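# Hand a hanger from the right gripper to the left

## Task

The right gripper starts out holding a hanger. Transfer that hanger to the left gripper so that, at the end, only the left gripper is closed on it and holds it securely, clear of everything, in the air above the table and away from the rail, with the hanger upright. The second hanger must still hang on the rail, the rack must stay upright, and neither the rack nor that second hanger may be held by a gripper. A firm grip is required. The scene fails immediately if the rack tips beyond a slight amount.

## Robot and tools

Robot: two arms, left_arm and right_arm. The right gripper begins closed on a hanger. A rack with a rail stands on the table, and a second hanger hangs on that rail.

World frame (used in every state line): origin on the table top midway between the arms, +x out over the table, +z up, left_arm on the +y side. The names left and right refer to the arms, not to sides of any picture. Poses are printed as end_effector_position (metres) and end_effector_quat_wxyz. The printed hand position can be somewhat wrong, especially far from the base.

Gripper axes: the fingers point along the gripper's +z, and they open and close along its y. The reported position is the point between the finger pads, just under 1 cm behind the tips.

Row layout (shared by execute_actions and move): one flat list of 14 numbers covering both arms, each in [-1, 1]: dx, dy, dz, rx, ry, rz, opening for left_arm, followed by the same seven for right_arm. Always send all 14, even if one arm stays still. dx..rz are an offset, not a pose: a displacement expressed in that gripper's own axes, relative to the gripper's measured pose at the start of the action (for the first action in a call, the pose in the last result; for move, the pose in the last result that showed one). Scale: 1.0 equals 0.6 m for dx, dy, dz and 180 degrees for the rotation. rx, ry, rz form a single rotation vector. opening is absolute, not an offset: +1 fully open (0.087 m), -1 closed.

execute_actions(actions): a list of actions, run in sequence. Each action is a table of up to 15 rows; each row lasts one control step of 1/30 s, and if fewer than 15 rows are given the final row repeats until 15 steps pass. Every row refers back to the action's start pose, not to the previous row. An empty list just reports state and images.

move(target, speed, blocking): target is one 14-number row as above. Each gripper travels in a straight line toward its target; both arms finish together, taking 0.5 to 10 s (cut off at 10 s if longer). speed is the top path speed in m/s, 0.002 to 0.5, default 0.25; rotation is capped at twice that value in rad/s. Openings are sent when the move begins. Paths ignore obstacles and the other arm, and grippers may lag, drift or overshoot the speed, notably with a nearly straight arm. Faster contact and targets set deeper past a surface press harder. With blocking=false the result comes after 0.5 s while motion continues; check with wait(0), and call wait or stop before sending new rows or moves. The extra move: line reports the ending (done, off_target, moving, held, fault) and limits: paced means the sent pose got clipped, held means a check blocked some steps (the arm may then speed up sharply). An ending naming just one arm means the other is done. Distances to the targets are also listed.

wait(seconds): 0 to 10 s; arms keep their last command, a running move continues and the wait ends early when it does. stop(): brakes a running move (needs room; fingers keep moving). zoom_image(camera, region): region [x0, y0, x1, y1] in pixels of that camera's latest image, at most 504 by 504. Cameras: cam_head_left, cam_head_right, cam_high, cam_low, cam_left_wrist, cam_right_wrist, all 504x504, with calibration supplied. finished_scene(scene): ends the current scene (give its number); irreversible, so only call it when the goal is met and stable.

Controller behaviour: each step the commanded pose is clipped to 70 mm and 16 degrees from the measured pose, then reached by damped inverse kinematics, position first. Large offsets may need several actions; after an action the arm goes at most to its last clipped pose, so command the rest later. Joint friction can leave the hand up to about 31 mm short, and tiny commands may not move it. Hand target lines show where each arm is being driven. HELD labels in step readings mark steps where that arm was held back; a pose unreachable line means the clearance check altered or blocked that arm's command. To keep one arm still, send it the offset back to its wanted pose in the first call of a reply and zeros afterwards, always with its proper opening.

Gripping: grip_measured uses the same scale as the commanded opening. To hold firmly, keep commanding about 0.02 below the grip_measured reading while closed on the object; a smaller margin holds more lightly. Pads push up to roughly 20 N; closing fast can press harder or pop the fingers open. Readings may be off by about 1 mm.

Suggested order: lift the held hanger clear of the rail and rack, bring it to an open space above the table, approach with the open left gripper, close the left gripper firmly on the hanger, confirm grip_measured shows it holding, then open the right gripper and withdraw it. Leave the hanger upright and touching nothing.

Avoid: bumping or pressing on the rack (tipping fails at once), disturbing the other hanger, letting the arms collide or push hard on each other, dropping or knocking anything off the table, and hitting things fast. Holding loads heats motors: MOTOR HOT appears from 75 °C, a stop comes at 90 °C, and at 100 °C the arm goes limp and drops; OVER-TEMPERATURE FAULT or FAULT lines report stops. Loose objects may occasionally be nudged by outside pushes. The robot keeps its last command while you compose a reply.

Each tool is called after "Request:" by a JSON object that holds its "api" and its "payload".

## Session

Request:
{"api": "execute_actions", "payload": {"actions": []}}

Scene clock: 0.00 s.
left_arm: end_effector_position=(+0.3765, +0.2429, +0.3552) grip_measured=+1.000 end_effector_quat_wxyz=(+0.700, +0.024, +0.713, -0.025) | right_arm: end_effector_position=(+0.3075, +0.0547, +0.3749) grip_measured=-0.847 end_effector_quat_wxyz=(+0.662, -0.176, +0.710, +0.161)
Joint positions: left_arm=[-0.005  1.063  1.051 -0.006 -0.012 -0.002  0.087] | right_arm=[ 0.946  1.401  1.404 -0.082  0.45   0.03   0.007]
Joint velocities: left_arm=[-0.007 -0.017  0.007 -0.022  0.022 -0.037  0.   ] | right_arm=[-0.012 -0.002 -0.027 -0.037  0.007 -0.051  0.001]
Joint torques (N m, as the arm reports them, + toward a larger angle): no reading
Hand target (left_arm): +0.376, +0.243, +0.355; +0.700, +0.024, +0.713, -0.025
Hand target (right_arm): +0.308, +0.055, +0.376; +0.663, -0.175, +0.709, +0.162
camera_calibration (this result's frames):
cam_right_wrist: T_world_to_cam=[[0.472534, -0.881084, 0.0200501, -0.108631], [-0.714036, -0.396081, -0.577297, 0.475092], [0.516589, 0.258476, -0.816288, 0.268038], [0, 0, 0, 1]] pos_world=[0.252099, 0.0231805, 0.495243]

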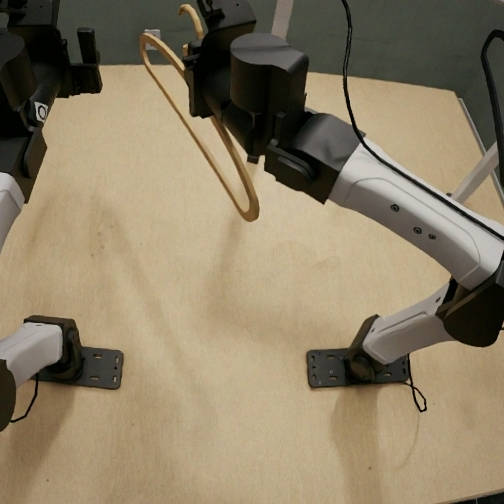

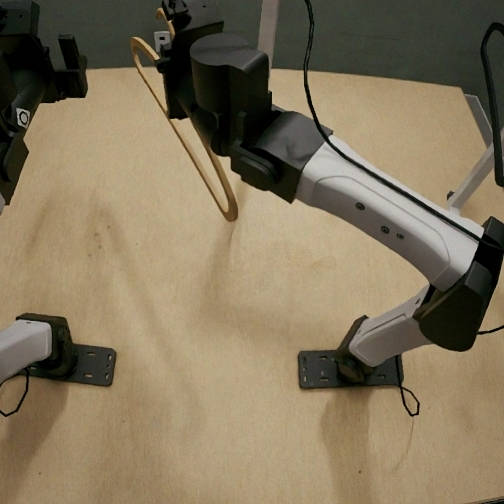

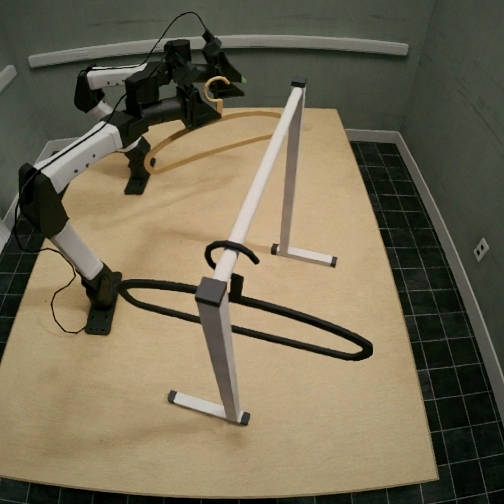

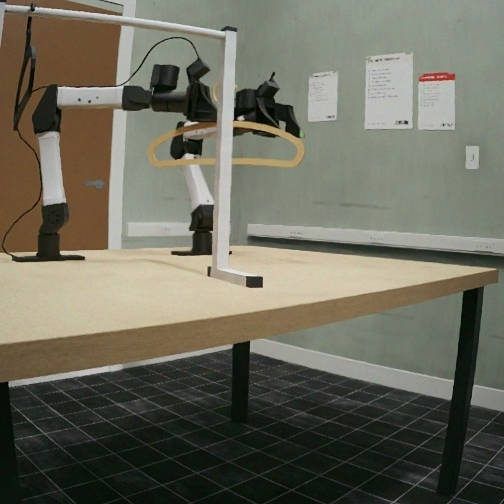

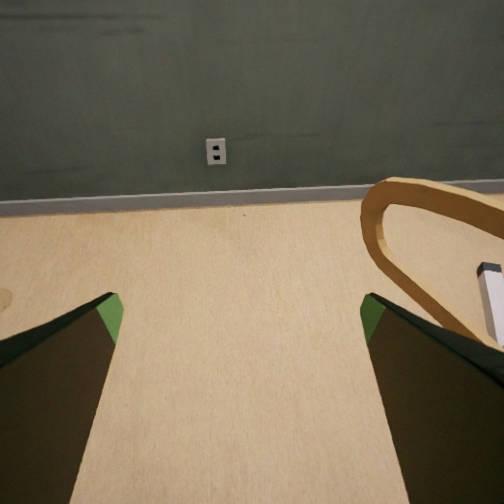

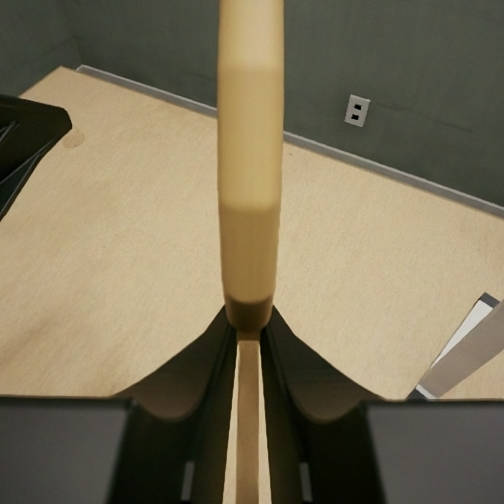

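Request:
{"api": "move", "payload": {"target": [-0.042,-0.15,-0.333,0.083,-0.083,0.495,0.4, 0,0,-0.06,0,0,0,-0.9], "speed": 0.3}}

Request:
{"api": "move", "payload": {"target": [0,0,0,0,0,0,0.4, -0.05,0,-0.065,-0.222,0,0,-0.9], "speed": 0.15}}

Scene clock: 11.33 s.
left_arm: end_effector_position=(+0.1672, +0.1702, +0.3894) grip_measured=+0.400 end_effector_quat_wxyz=(+0.591, +0.588, +0.393, +0.387) | right_arm: end_effector_position=(+0.2807, +0.0433, +0.3754) grip_measured=-0.847 end_effector_quat_wxyz=(+0.659, -0.181, +0.712, +0.159)
Joint positions: left_arm=[-1.523  0.522  0.893 -0.371 -1.198  1.562  0.061] | right_arm=[ 0.999  1.315  1.351 -0.128  0.498  0.031  0.007]
Joint velocities: left_arm=[-0.012  0.012  0.002  0.022  0.037 -0.007 -0.   ] | right_arm=[-0.002 -0.002 -0.002  0.037  0.022 -0.022 -0.   ]
Joint torques (N m, as the arm reports them, + toward a larger angle): left_arm=[-0.62  2.12  4.66  2.07 -0.07 -0.05] | right_arm=[ 0.99 -7.36  5.84  2.38  0.21 -0.05]
Hand target (left_arm): +0.166, +0.166, +0.385; +0.585, +0.595, +0.387, +0.393
Hand target (right_arm): +0.276, +0.039, +0.377; +0.662, -0.176, +0.710, +0.162
Off the commanded pose (left_arm): 0.007 m, 1 deg.
Off the commanded pose (right_arm): 0.008 m, 1 deg.
move: done
camera_calibration (this result's frames):
cam_left_wrist: T_world_to_cam=[[-0.00655588, 0.00926558, -0.999936, 0.383032], [-0.441367, 0.897257, 0.0112079, -0.0586847], [0.897303, 0.441412, -0.00179279, -0.0875861], [0, 0, 0, 1]] pos_world=[0.0552009, 0.0877678, 0.383508]
cam_right_wrist: T_world_to_cam=[[0.476798, -0.878525, 0.0292924, -0.110844], [-0.71472, -0.406866, -0.56889, 0.449275], [0.511702, 0.25031, -0.821892, 0.289043], [0, 0, 0, 1]] pos_world=[0.226052, 0.0130654, 0.496397]

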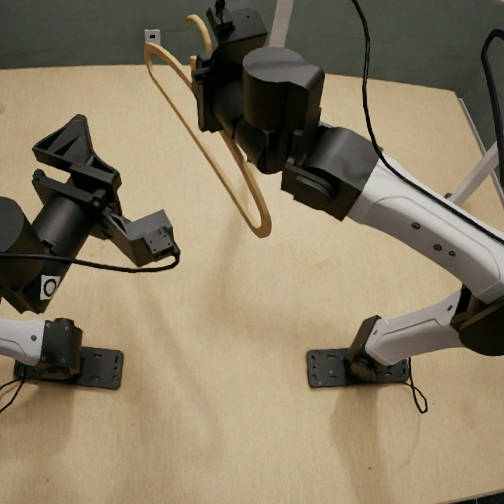

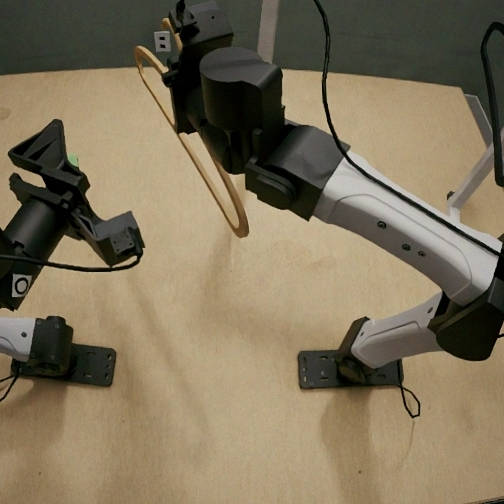

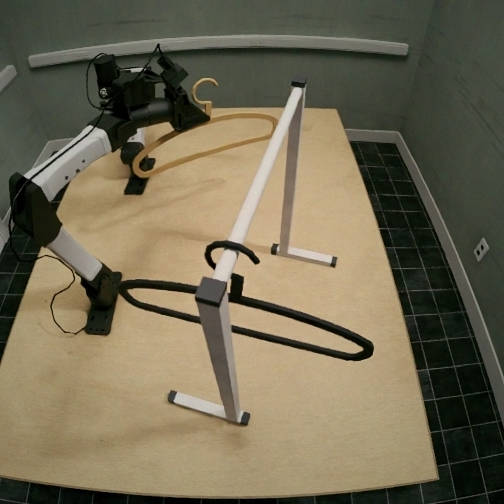

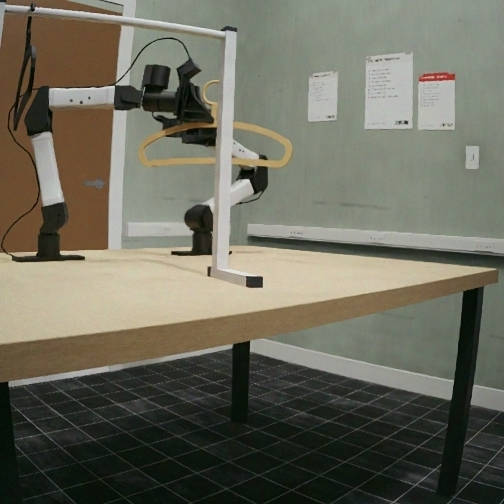

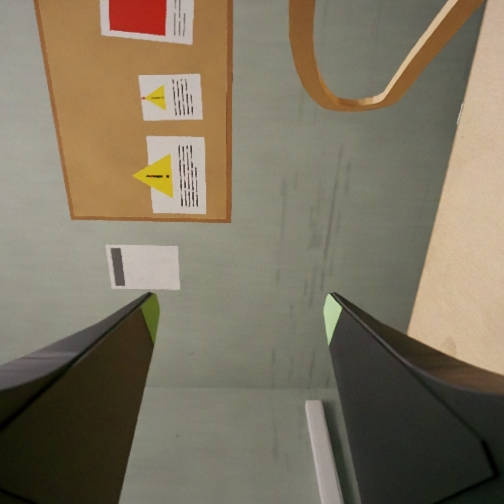

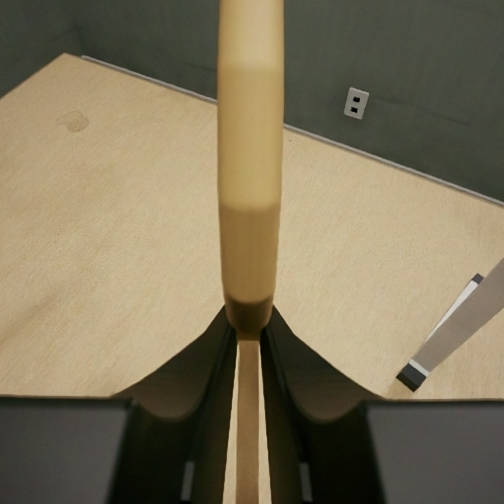

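Scene clock: 14.20 s.
left_arm: end_effector_position=(+0.1672, +0.1702, +0.3894) grip_measured=+0.400 end_effector_quat_wxyz=(+0.591, +0.588, +0.392, +0.388) | right_arm: end_effector_position=(+0.2462, +0.0271, +0.3999) grip_measured=-0.847 end_effector_quat_wxyz=(+0.554, -0.393, +0.621, +0.391)
Joint positions: left_arm=[-1.523  0.522  0.893 -0.371 -1.198  1.562  0.061] | right_arm=[ 0.579  1.241  1.405 -0.261 -0.609 -0.006  0.007]
Joint velocities: left_arm=[-0.007  0.002 -0.002 -0.007 -0.007 -0.007 -0.   ] | right_arm=[-0.007 -0.007 -0.002  0.081 -0.095 -0.037 -0.001]
Joint torques (N m, as the arm reports them, + toward a larger angle): left_arm=[ 0.17  1.61  5.66  2.04 -0.02 -0.05] | right_arm=[-0.19 -4.16  8.38  2.33 -0.05 -0.17]
Hand target (left_arm): +0.167, +0.170, +0.389; +0.591, +0.588, +0.392, +0.388
Hand target (right_arm): +0.247, +0.027, +0.409; +0.561, -0.396, +0.612, +0.392
Off the commanded pose (left_arm): 0.000 m, 0 deg.
Off the commanded pose (right_arm): 0.009 m, 1 deg.
move: done
camera_calibration (this result's frames):
cam_left_wrist: T_world_to_cam=[[-0.00640651, 0.00961657, -0.999933, 0.382962], [-0.441368, 0.897253, 0.0114569, -0.058781], [0.897303, 0.441412, -0.00150381, -0.0876988], [0, 0, 0, 1]] pos_world=[0.0552018, 0.08777, 0.383478]
cam_right_wrist: T_world_to_cam=[[0.925578, -0.377041, -0.0338503, -0.20819], [-0.327812, -0.753573, -0.569795, 0.346458], [0.189327, 0.538486, -0.82109, 0.402084], [0, 0, 0, 1]] pos_world=[0.230143, -0.0339312, 0.52051]

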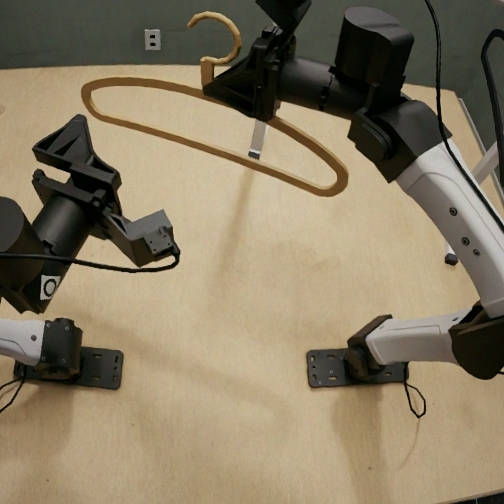

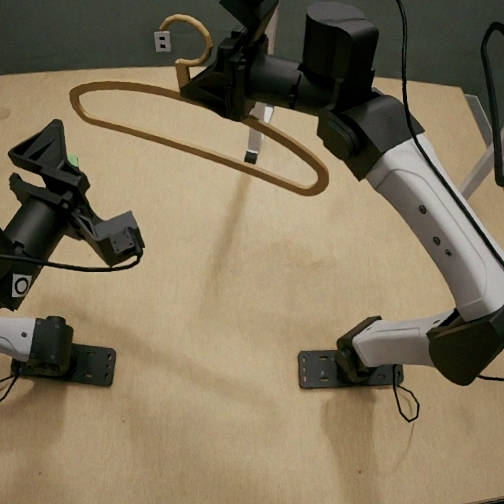

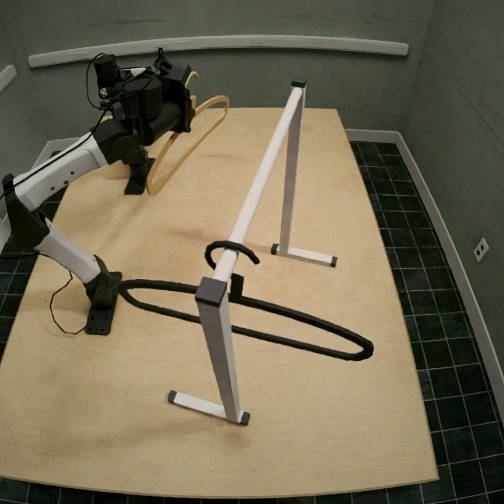

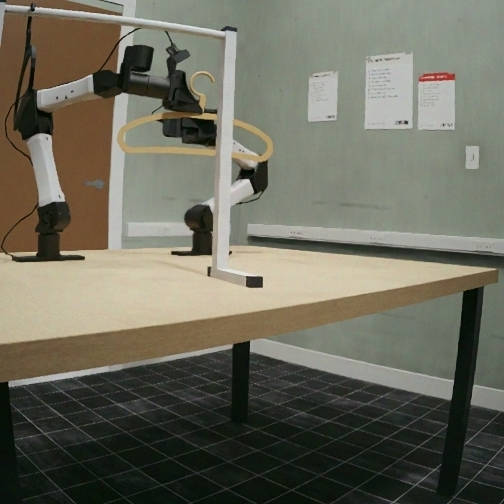

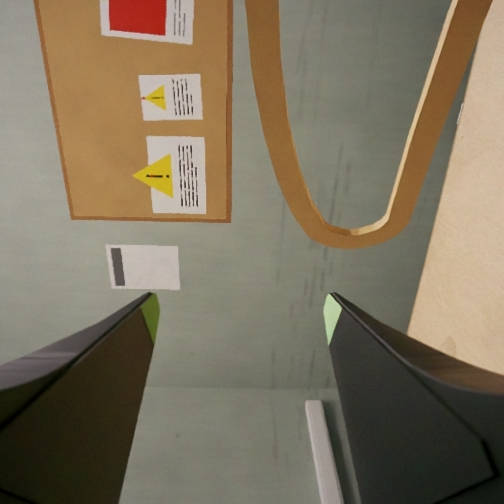

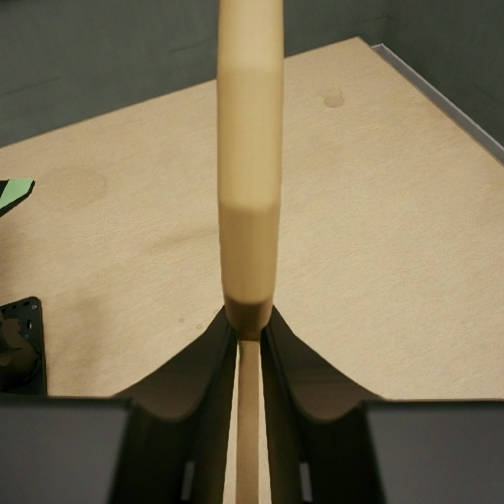

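Request:
{"api": "move", "payload": {"target": [-0.052,-0.04,0.155,0,0,0,0.4, 0,0,0,0,0,0,-0.9], "speed": 0.12}}

Scene clock: 19.60 s.
left_arm: end_effector_position=(+0.2375, +0.1083, +0.3768) grip_measured=+0.400 end_effector_quat_wxyz=(+0.602, +0.578, +0.397, +0.381) | right_arm: end_effector_position=(+0.2456, +0.0272, +0.3992) grip_measured=-0.847 end_effector_quat_wxyz=(+0.553, -0.393, +0.622, +0.392)
Joint positions: left_arm=[-1.021  0.791  0.843 -0.03  -0.695  1.547  0.061] | right_arm=[ 0.579  1.241  1.405 -0.265 -0.612 -0.006  0.007]
Joint velocities: left_arm=[ 0.017  0.007  0.007 -0.007 -0.066  0.022 -0.   ] | right_arm=[ 0.002 -0.027 -0.032 -0.022 -0.007 -0.022  0.   ]
Joint torques (N m, as the arm reports them, + toward a larger angle): left_arm=[ 1.05  0.09  5.    2.38  0.02 -0.02] | right_arm=[ 0.39 -4.59  6.86  2.33  0.06 -0.12]
Hand target (left_arm): +0.241, +0.104, +0.364; +0.590, +0.589, +0.396, +0.384
Hand target (right_arm): +0.246, +0.027, +0.400; +0.554, -0.393, +0.621, +0.391
Off the commanded pose (left_arm): 0.012 m, 2 deg.
Off the commanded pose (right_arm): 0.001 m, 0 deg.
move: off_target (left_arm)
camera_calibration (this result's frames):
cam_left_wrist: T_world_to_cam=[[-0.00260472, -0.0248628, -0.999687, 0.374135], [-0.439861, 0.897816, -0.0211832, 0.0398023], [0.898062, 0.439668, -0.0132747, -0.118983], [0, 0, 0, 1]] pos_world=[0.125336, 0.0258801, 0.373281]
cam_right_wrist: T_world_to_cam=[[0.926482, -0.37463, -0.0358336, -0.207128], [-0.327353, -0.755249, -0.567837, 0.345118], [0.185665, 0.537821, -0.822361, 0.403068], [0, 0, 0, 1]] pos_world=[0.23004, -0.0337243, 0.520016]

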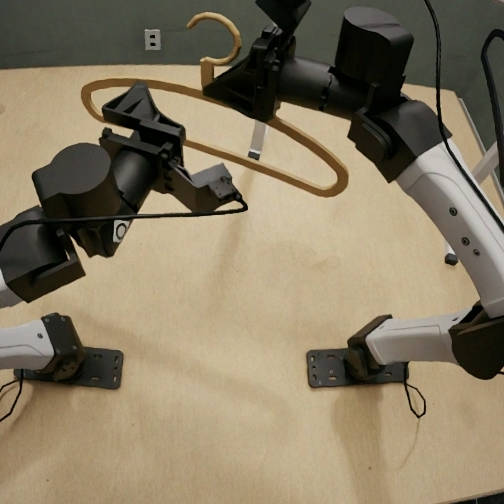

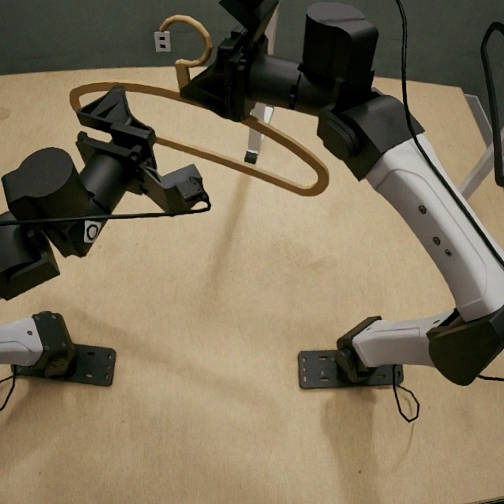

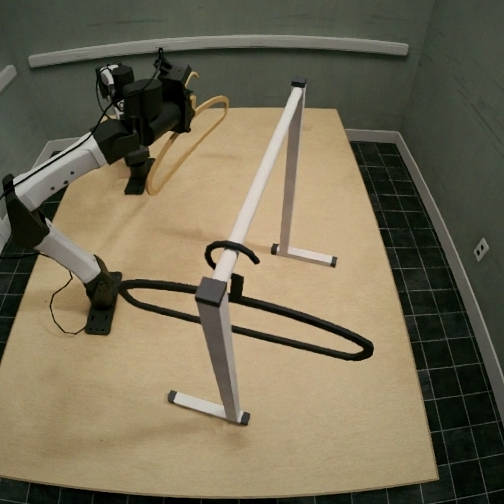

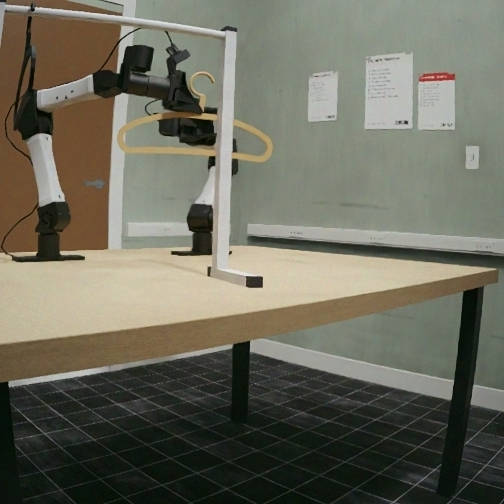

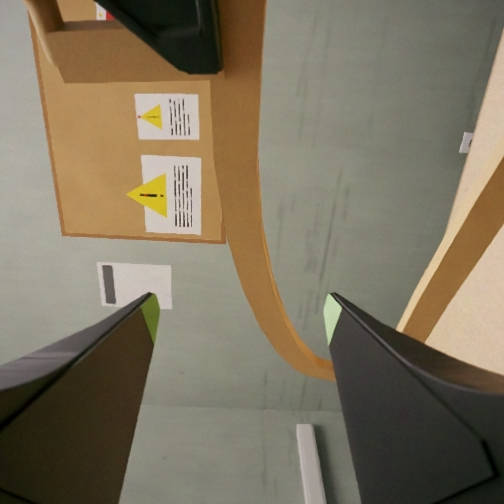

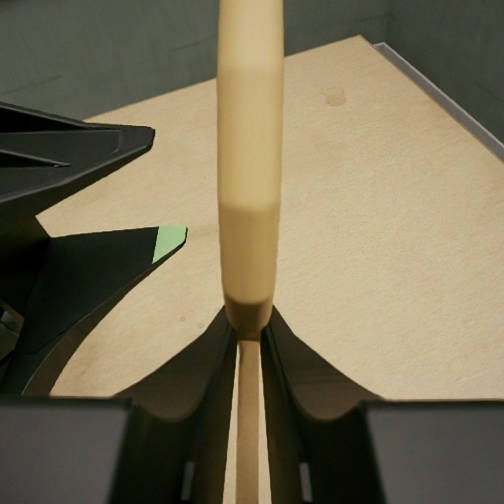

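Request:
{"api": "move", "payload": {"target": [-0.01,0,0.085,0,0,0,0.4, 0,0,0,0,0,0,-0.9], "speed": 0.08}}

Request:
{"api": "execute_actions", "payload": {"actions": [[[0,0,0,0,0,0,-0.1,0,0,0,0,0,0,-0.9]],[[0,0,0,0,0,0,-0.55,0,0,0,0,0,0,-0.9]],[[0,0,0,0,0,0,-0.8,0,0,0,0,0,0,-0.9]]]}}

Scene clock: 26.83 s.
left_arm: end_effector_position=(+0.2784, +0.0842, +0.3714) grip_measured=+0.400 end_effector_quat_wxyz=(+0.597, +0.584, +0.396, +0.382) | right_arm: end_effector_position=(+0.2455, +0.0271, +0.3986) grip_measured=-0.847 end_effector_quat_wxyz=(+0.552, -0.393, +0.623, +0.392)
Joint positions: left_arm=[-0.887  0.961  0.885  0.081 -0.559  1.547  0.061] | right_arm=[ 0.579  1.241  1.405 -0.268 -0.612 -0.006  0.007]
Joint velocities: left_arm=[-0.012 -0.002  0.012 -0.007  0.007 -0.095 -0.001] | right_arm=[ 0.002 -0.012  0.012 -0.022  0.037 -0.051 -0.   ]
Joint torques (N m, as the arm reports them, + toward a larger angle): left_arm=[ 1.   -1.19  8.36  2.49  0.04 -0.1 ] | right_arm=[ 0.39 -4.6   6.86  2.33  0.03 -0.12]
Hand target (left_arm): +0.282, +0.083, +0.377; +0.602, +0.578, +0.398, +0.381
Hand target (right_arm): +0.246, +0.027, +0.399; +0.553, -0.393, +0.622, +0.392
Off the commanded pose (left_arm): 0.007 m, 1 deg.
Off the commanded pose (right_arm): 0.001 m, 0 deg.
move: done
camera_calibration (this result's frames):
cam_left_wrist: T_world_to_cam=[[-0.00922552, -0.0101802, -0.999906, 0.368998], [-0.438928, 0.898508, -0.00509812, 0.0730475], [0.898475, 0.438839, -0.0127576, -0.14549], [0, 0, 0, 1]] pos_world=[0.166186, 0.00196959, 0.36748]
cam_right_wrist: T_world_to_cam=[[0.926387, -0.37469, -0.0376053, -0.206308], [-0.328812, -0.756178, -0.565754, 0.344171], [0.183546, 0.536473, -0.823716, 0.403718], [0, 0, 0, 1]] pos_world=[0.230187, -0.0336305, 0.519507]

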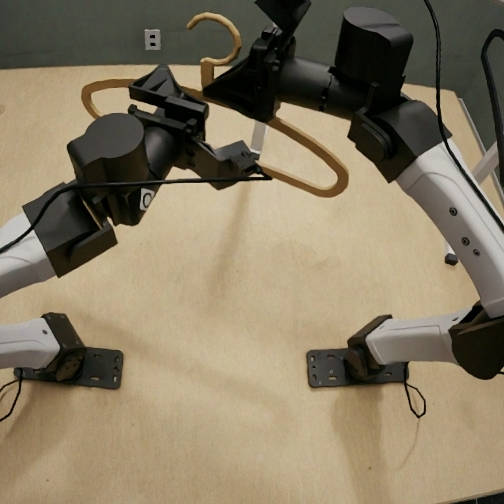

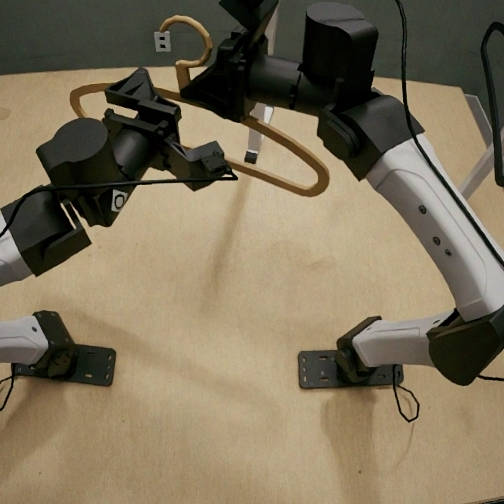

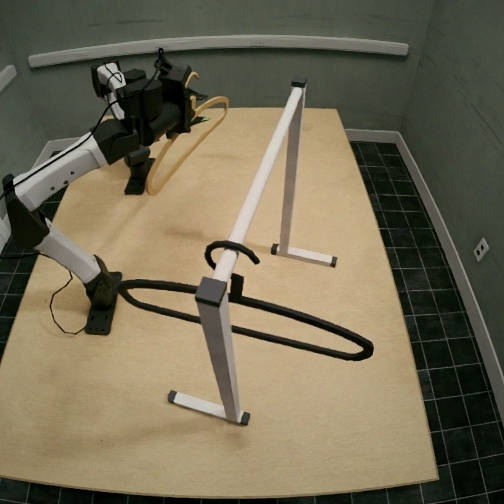

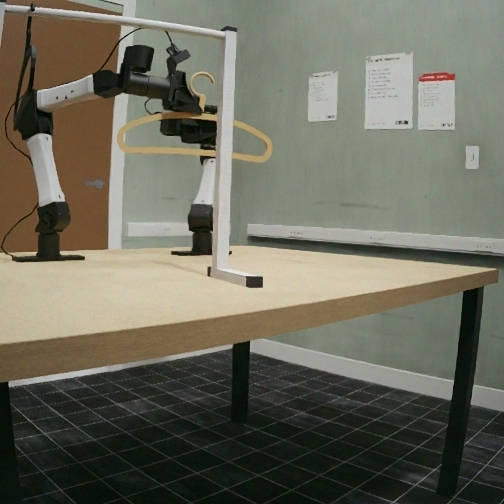

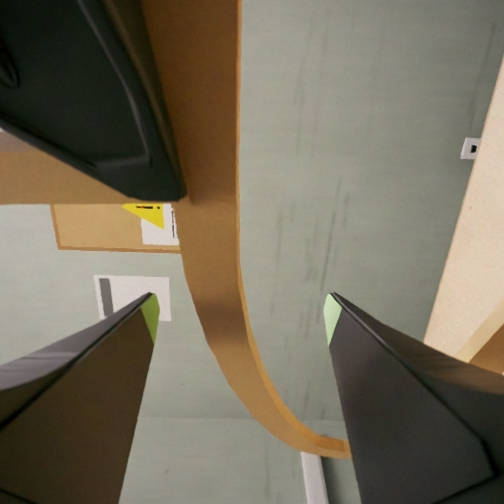

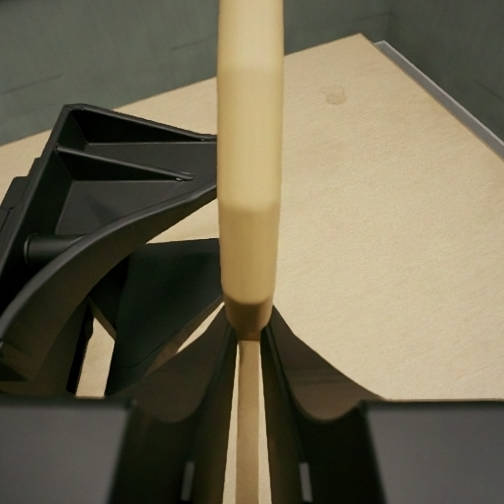

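Scene clock: 28.33 s.
left_arm: end_effector_position=(+0.2784, +0.0842, +0.3750) grip_measured=-0.660 end_effector_quat_wxyz=(+0.604, +0.577, +0.396, +0.382) | right_arm: end_effector_position=(+0.2441, +0.0262, +0.3934) grip_measured=-0.847 end_effector_quat_wxyz=(+0.543, -0.393, +0.631, +0.391)
Joint positions: left_arm=[-0.887  0.961  0.885  0.099 -0.559  1.545  0.015] | right_arm=[ 0.579  1.241  1.405 -0.292 -0.612 -0.006  0.007]
Joint velocities: left_arm=[-0.012 -0.007  0.007  0.022 -0.037  0.022  0.   ] | right_arm=[ 0.007 -0.012  0.012 -0.051 -0.037  0.022 -0.   ]
Joint torques (N m, as the arm reports them, + toward a larger angle): left_arm=[ 0.19 -2.5   6.89  2.24  0.   -0.02] | right_arm=[ 0.4  -4.54  6.95  2.42  0.02 -0.12]
Hand target (left_arm): +0.278, +0.084, +0.373; +0.599, +0.582, +0.396, +0.382
Hand target (right_arm): +0.245, +0.027, +0.396; +0.547, -0.393, +0.627, +0.392
Off the commanded pose (left_arm): 0.002 m, 1 deg.
Off the commanded pose (right_arm): 0.002 m, 1 deg.
Step readings (end_effector_position; steps 1 to 15: 1st action; 16 to 30: 2nd action; 31 to 45: 3rd action):
0: left_arm (+0.2784, +0.0842, +0.3714) | right_arm (+0.2455, +0.0271, +0.3986)
1: left_arm (+0.2784, +0.0842, +0.3715) | right_arm (+0.2455, +0.0271, +0.3985)
2: left_arm (+0.2784, +0.0842, +0.3715) | right_arm (+0.2454, +0.0271, +0.3984)
4: left_arm (+0.2784, +0.0842, +0.3715) | right_arm (+0.2454, +0.0270, +0.3983)
8: left_arm (+0.2784, +0.0842, +0.3715) | right_arm (+0.2454, +0.0270, +0.3981)
15: left_arm (+0.2784, +0.0842, +0.3715) | right_arm (+0.2453, +0.0270, +0.3980)
16: left_arm (+0.2784, +0.0842, +0.3715) | right_arm (+0.2453, +0.0270, +0.3979)
17: left_arm (+0.2784, +0.0842, +0.3722) | right_arm (+0.2451, +0.0268, +0.3970)
19: left_arm (+0.2784, +0.0842, +0.3725) | right_arm (+0.2448, +0.0266, +0.3958)
23: left_arm (+0.2784, +0.0842, +0.3726) | right_arm (+0.2447, +0.0266, +0.3957)
30: left_arm (+0.2784, +0.0842, +0.3726) | right_arm (+0.2447, +0.0266, +0.3957)
31: left_arm (+0.2784, +0.0842, +0.3729) | right_arm (+0.2446, +0.0265, +0.3953)
32: left_arm (+0.2784, +0.0843, +0.3741) | right_arm (+0.2443, +0.0263, +0.3941)
34: left_arm (+0.2784, +0.0843, +0.3749) | right_arm (+0.2441, +0.0262, +0.3934)
38: left_arm (+0.2784, +0.0842, +0.3750) | right_arm (+0.2441, +0.0262, +0.3934)
45: end_effector_position above
camera_calibration (this result's frames):
cam_left_wrist: T_world_to_cam=[[0.000393041, -0.0263094, -0.999654, 0.371119], [-0.438771, 0.898283, -0.023814, 0.0800267], [0.898599, 0.438629, -0.0111908, -0.146043], [0, 0, 0, 1]] pos_world=[0.166202, 0.00193606, 0.371262]
cam_right_wrist: T_world_to_cam=[[0.9255, -0.375246, -0.0513861, -0.199922], [-0.34007, -0.763574, -0.548914, 0.336456], [0.166741, 0.525495, -0.834298, 0.408736], [0, 0, 0, 1]] pos_world=[0.231294, -0.0328992, 0.51542]

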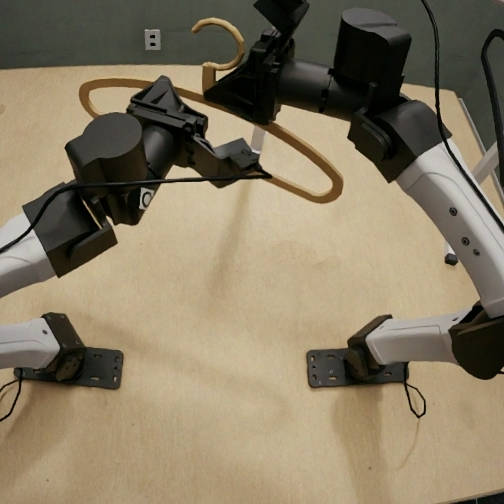

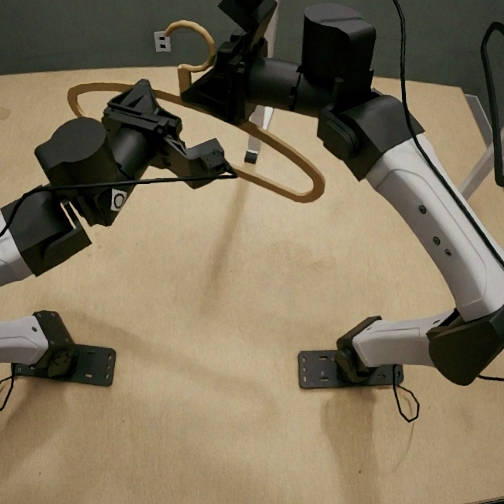

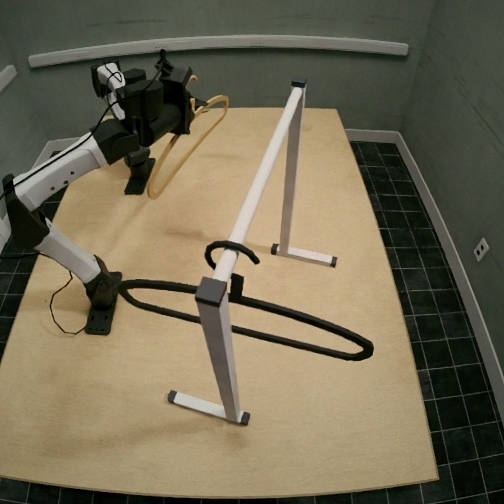

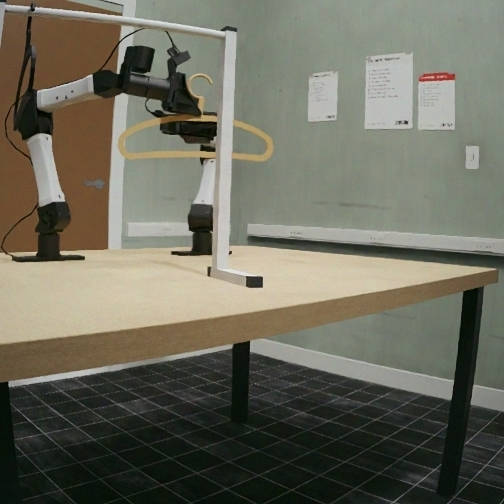

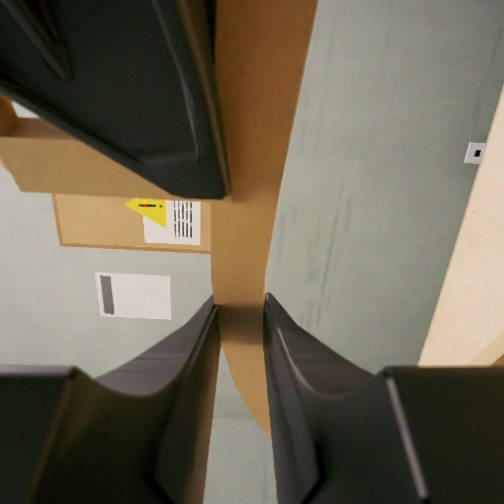

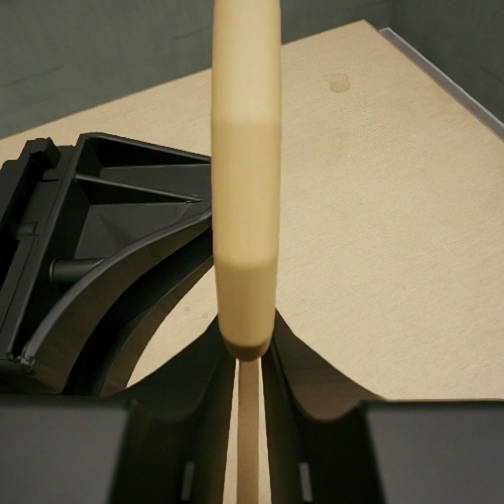

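Request:
{"api": "execute_actions", "payload": {"actions": [[[0,0,0,0,0,0,-0.8,0,0,0,0,0,0,0]],[[0,0,0,0,0,0,-0.8,-0.03,0,-0.1,0,0,0,0]]]}}

Request:
{"api": "move", "payload": {"target": [0.15,0,-0.05,0,0,0,-0.8, -0.1,0,-0.15,0,0,0,0], "speed": 0.1}}

Scene clock: 34.10 s.
left_arm: end_effector_position=(+0.2784, +0.0842, +0.3723) grip_measured=-0.663 end_effector_quat_wxyz=(+0.599, +0.582, +0.396, +0.382) | right_arm: end_effector_position=(+0.2272, -0.0248, +0.4189) grip_measured=+0.000 end_effector_quat_wxyz=(+0.551, -0.389, +0.628, +0.388)
Joint positions: left_arm=[-0.887  0.961  0.885  0.086 -0.559  1.546  0.015] | right_arm=[ 0.416  1.142  1.453 -0.438 -0.761 -0.028  0.044]
Joint velocities: left_arm=[-0.007 -0.002 -0.007  0.007 -0.022 -0.022 -0.001] | right_arm=[-0.007 -0.007  0.002 -0.022 -0.037 -0.007 -0.001]
Joint torques (N m, as the arm reports them, + toward a larger angle): left_arm=[ 0.15 -2.53  6.96  2.47 -0.01 -0.06] | right_arm=[-0.17 -3.39  6.95  1.93 -0.13 -0.18]
Hand target (left_arm): +0.278, +0.084, +0.374; +0.601, +0.580, +0.396, +0.382
Hand target (right_arm): +0.223, -0.027, +0.418; +0.544, -0.393, +0.630, +0.391
Off the commanded pose (left_arm): 0.001 m, 0 deg.
Off the commanded pose (right_arm): 0.005 m, 1 deg.
Step readings (end_effector_position; steps 1 to 15: 1st action; 16 to 30: 2nd action):
0: left_arm (+0.2784, +0.0842, +0.3750) | right_arm (+0.2441, +0.0262, +0.3934)
1: left_arm (+0.2784, +0.0842, +0.3750) | right_arm (+0.2441, +0.0262, +0.3933)
2: left_arm (+0.2784, +0.0842, +0.3746) | right_arm (+0.2442, +0.0262, +0.3935)
4: left_arm (+0.2784, +0.0842, +0.3738) | right_arm (+0.2442, +0.0263, +0.3937)
8: left_arm (+0.2784, +0.0842, +0.3737) | right_arm (+0.2442, +0.0263, +0.3938)
15: left_arm (+0.2784, +0.0842, +0.3736) | right_arm (+0.2442, +0.0263, +0.3938)
16: left_arm (+0.2784, +0.0842, +0.3736) | right_arm (+0.2431, +0.0212, +0.3939)
17: left_arm (+0.2784, +0.0842, +0.3733) | right_arm (+0.2448, +0.0101, +0.3930)
19: left_arm (+0.2784, +0.0842, +0.3730) | right_arm (+0.2465, -0.0114, +0.3999)
23: left_arm (+0.2784, +0.0842, +0.3726) | right_arm (+0.2352, -0.0252, +0.4208)
30: end_effector_position above
camera_calibration (this result's frames):
cam_left_wrist: T_world_to_cam=[[-0.00676627, -0.0142912, -0.999875, 0.369551], [-0.438907, 0.898478, -0.00987179, 0.0748238], [0.898507, 0.438785, -0.0123518, -0.145634], [0, 0, 0, 1]] pos_world=[0.166194, 0.00195558, 0.368445]
cam_right_wrist: T_world_to_cam=[[0.921197, -0.386647, -0.0435908, -0.204656], [-0.34306, -0.75423, -0.559864, 0.311191], [0.183592, 0.530699, -0.827437, 0.453082], [0, 0, 0, 1]] pos_world=[0.212103, -0.0848705, 0.5402]

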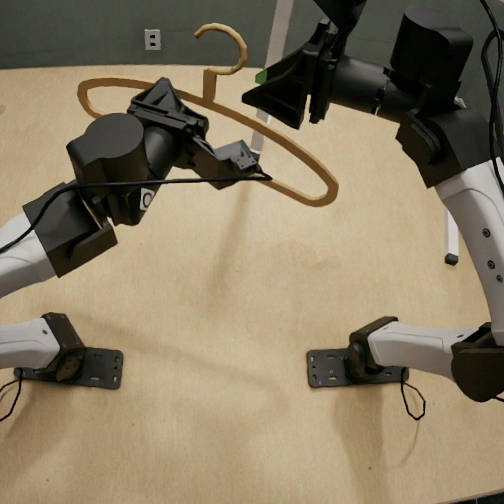

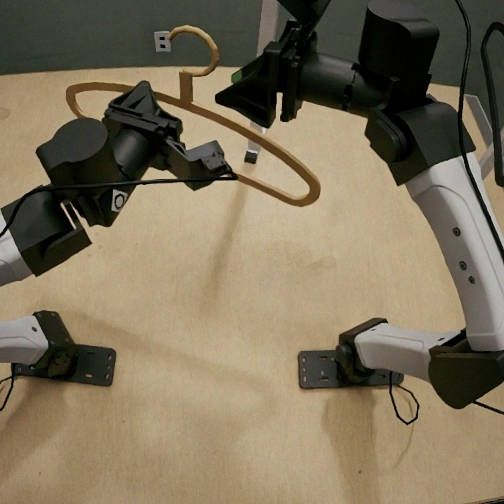

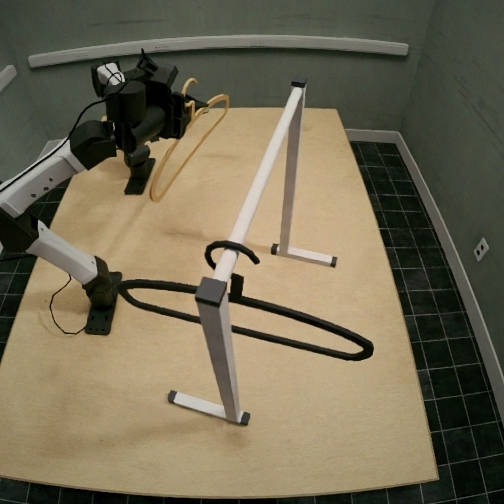

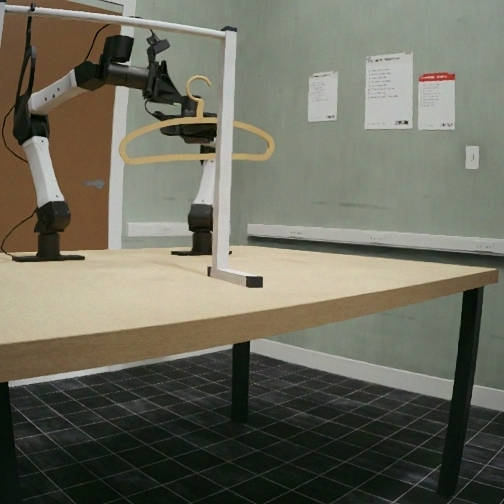

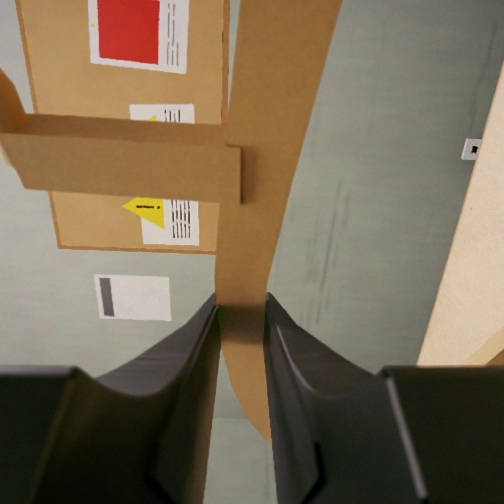

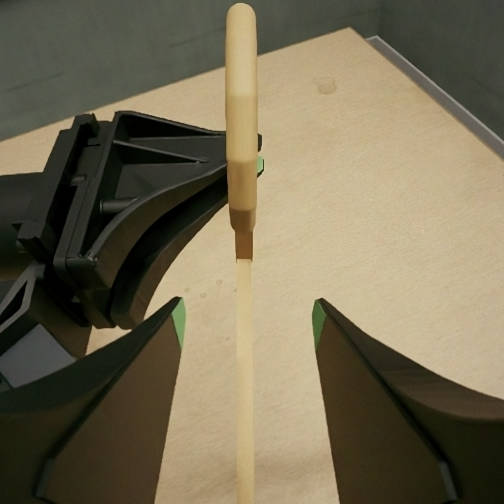

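Scene clock: 35.87 s.
left_arm: end_effector_position=(+0.2912, +0.1770, +0.3720) grip_measured=-0.663 end_effector_quat_wxyz=(+0.596, +0.585, +0.397, +0.381) | right_arm: end_effector_position=(+0.1937, -0.1023, +0.4892) grip_measured=+0.000 end_effector_quat_wxyz=(+0.558, -0.390, +0.624, +0.383)
Joint positions: left_arm=[-0.409  0.741  0.829 -0.087 -0.08   1.543  0.015] | right_arm=[ 0.019  1.193  1.877 -0.888 -1.146 -0.143  0.044]
Joint velocities: left_arm=[-0.027 -0.002  0.002 -0.007  0.007  0.022 -0.001] | right_arm=[-0.002 -0.002  0.012 -0.037 -0.007 -0.037 -0.001]
Joint torques (N m, as the arm reports them, + toward a larger angle): left_arm=[ 1.04 -2.31  5.26  2.55  0.03 -0.13] | right_arm=[-0.04 -0.33  5.94  1.8  -0.13 -0.16]
Hand target (left_arm): +0.289, +0.180, +0.368; +0.599, +0.581, +0.399, +0.379
Hand target (right_arm): +0.198, -0.103, +0.488; +0.552, -0.389, +0.628, +0.388
Off the commanded pose (left_arm): 0.006 m, 0 deg.
Off the commanded pose (right_arm): 0.005 m, 1 deg.
move: done
camera_calibration (this result's frames):
cam_left_wrist: T_world_to_cam=[[-0.0132842, -0.00927813, -0.999869, 0.371675], [-0.437906, 0.899017, -0.00252429, -0.00601186], [0.898923, 0.437815, -0.0160057, -0.1964], [0, 0, 0, 1]] pos_world=[0.178853, 0.0948399, 0.368467]
cam_right_wrist: T_world_to_cam=[[0.91901, -0.393347, -0.0264439, -0.209353], [-0.337914, -0.751394, -0.566763, 0.2833], [0.203065, 0.529797, -0.823456, 0.552659], [0, 0, 0, 1]] pos_world=[0.175902, -0.162275, 0.610118]

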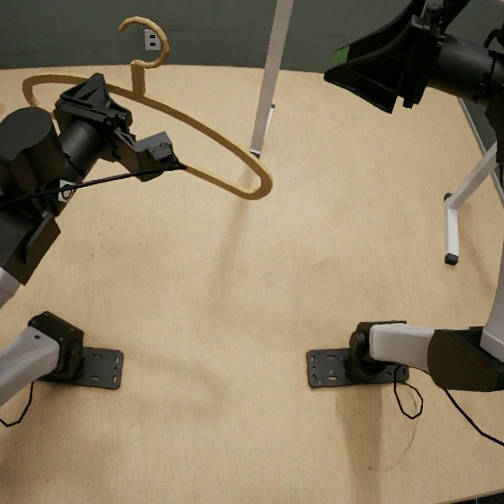

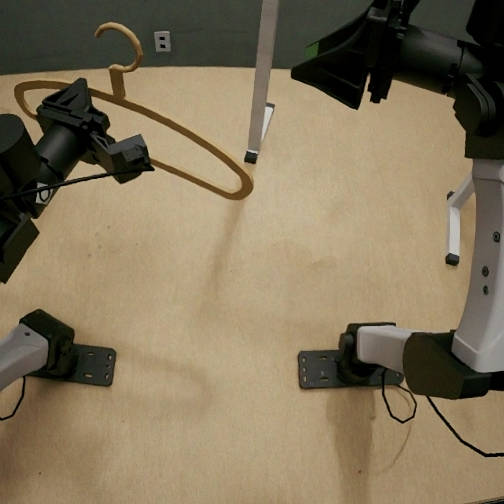

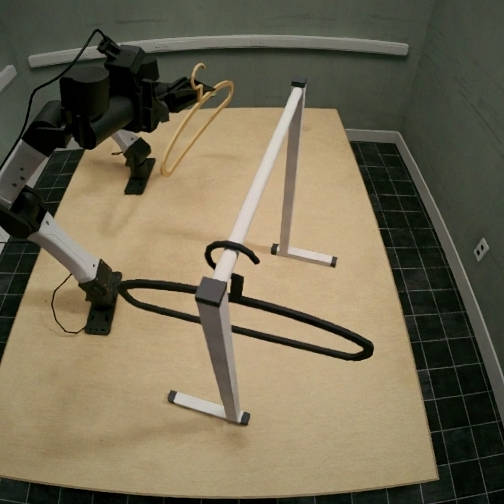

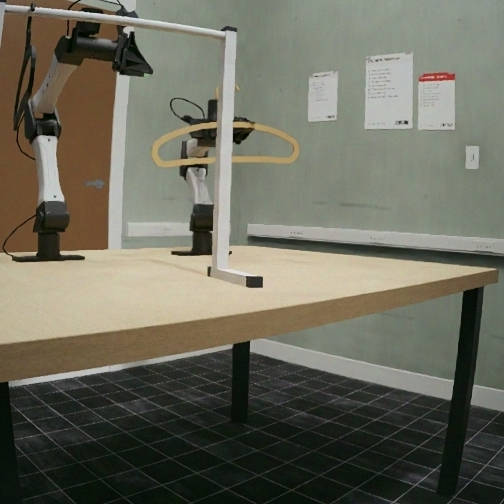

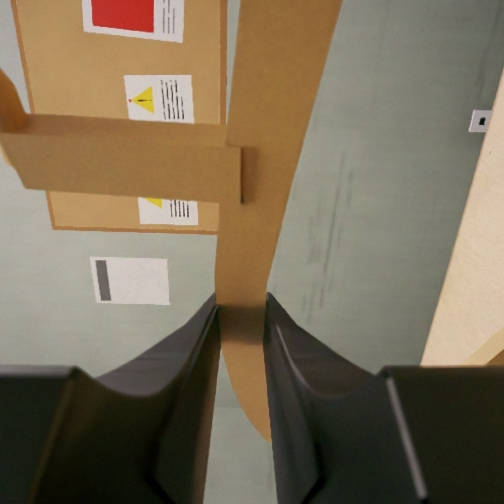

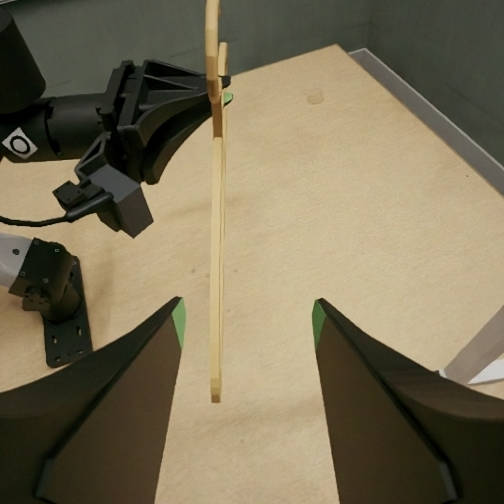

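Request:
{"api": "finished_scene", "payload": {"scene": 2}}

The scene is finished: the task was done.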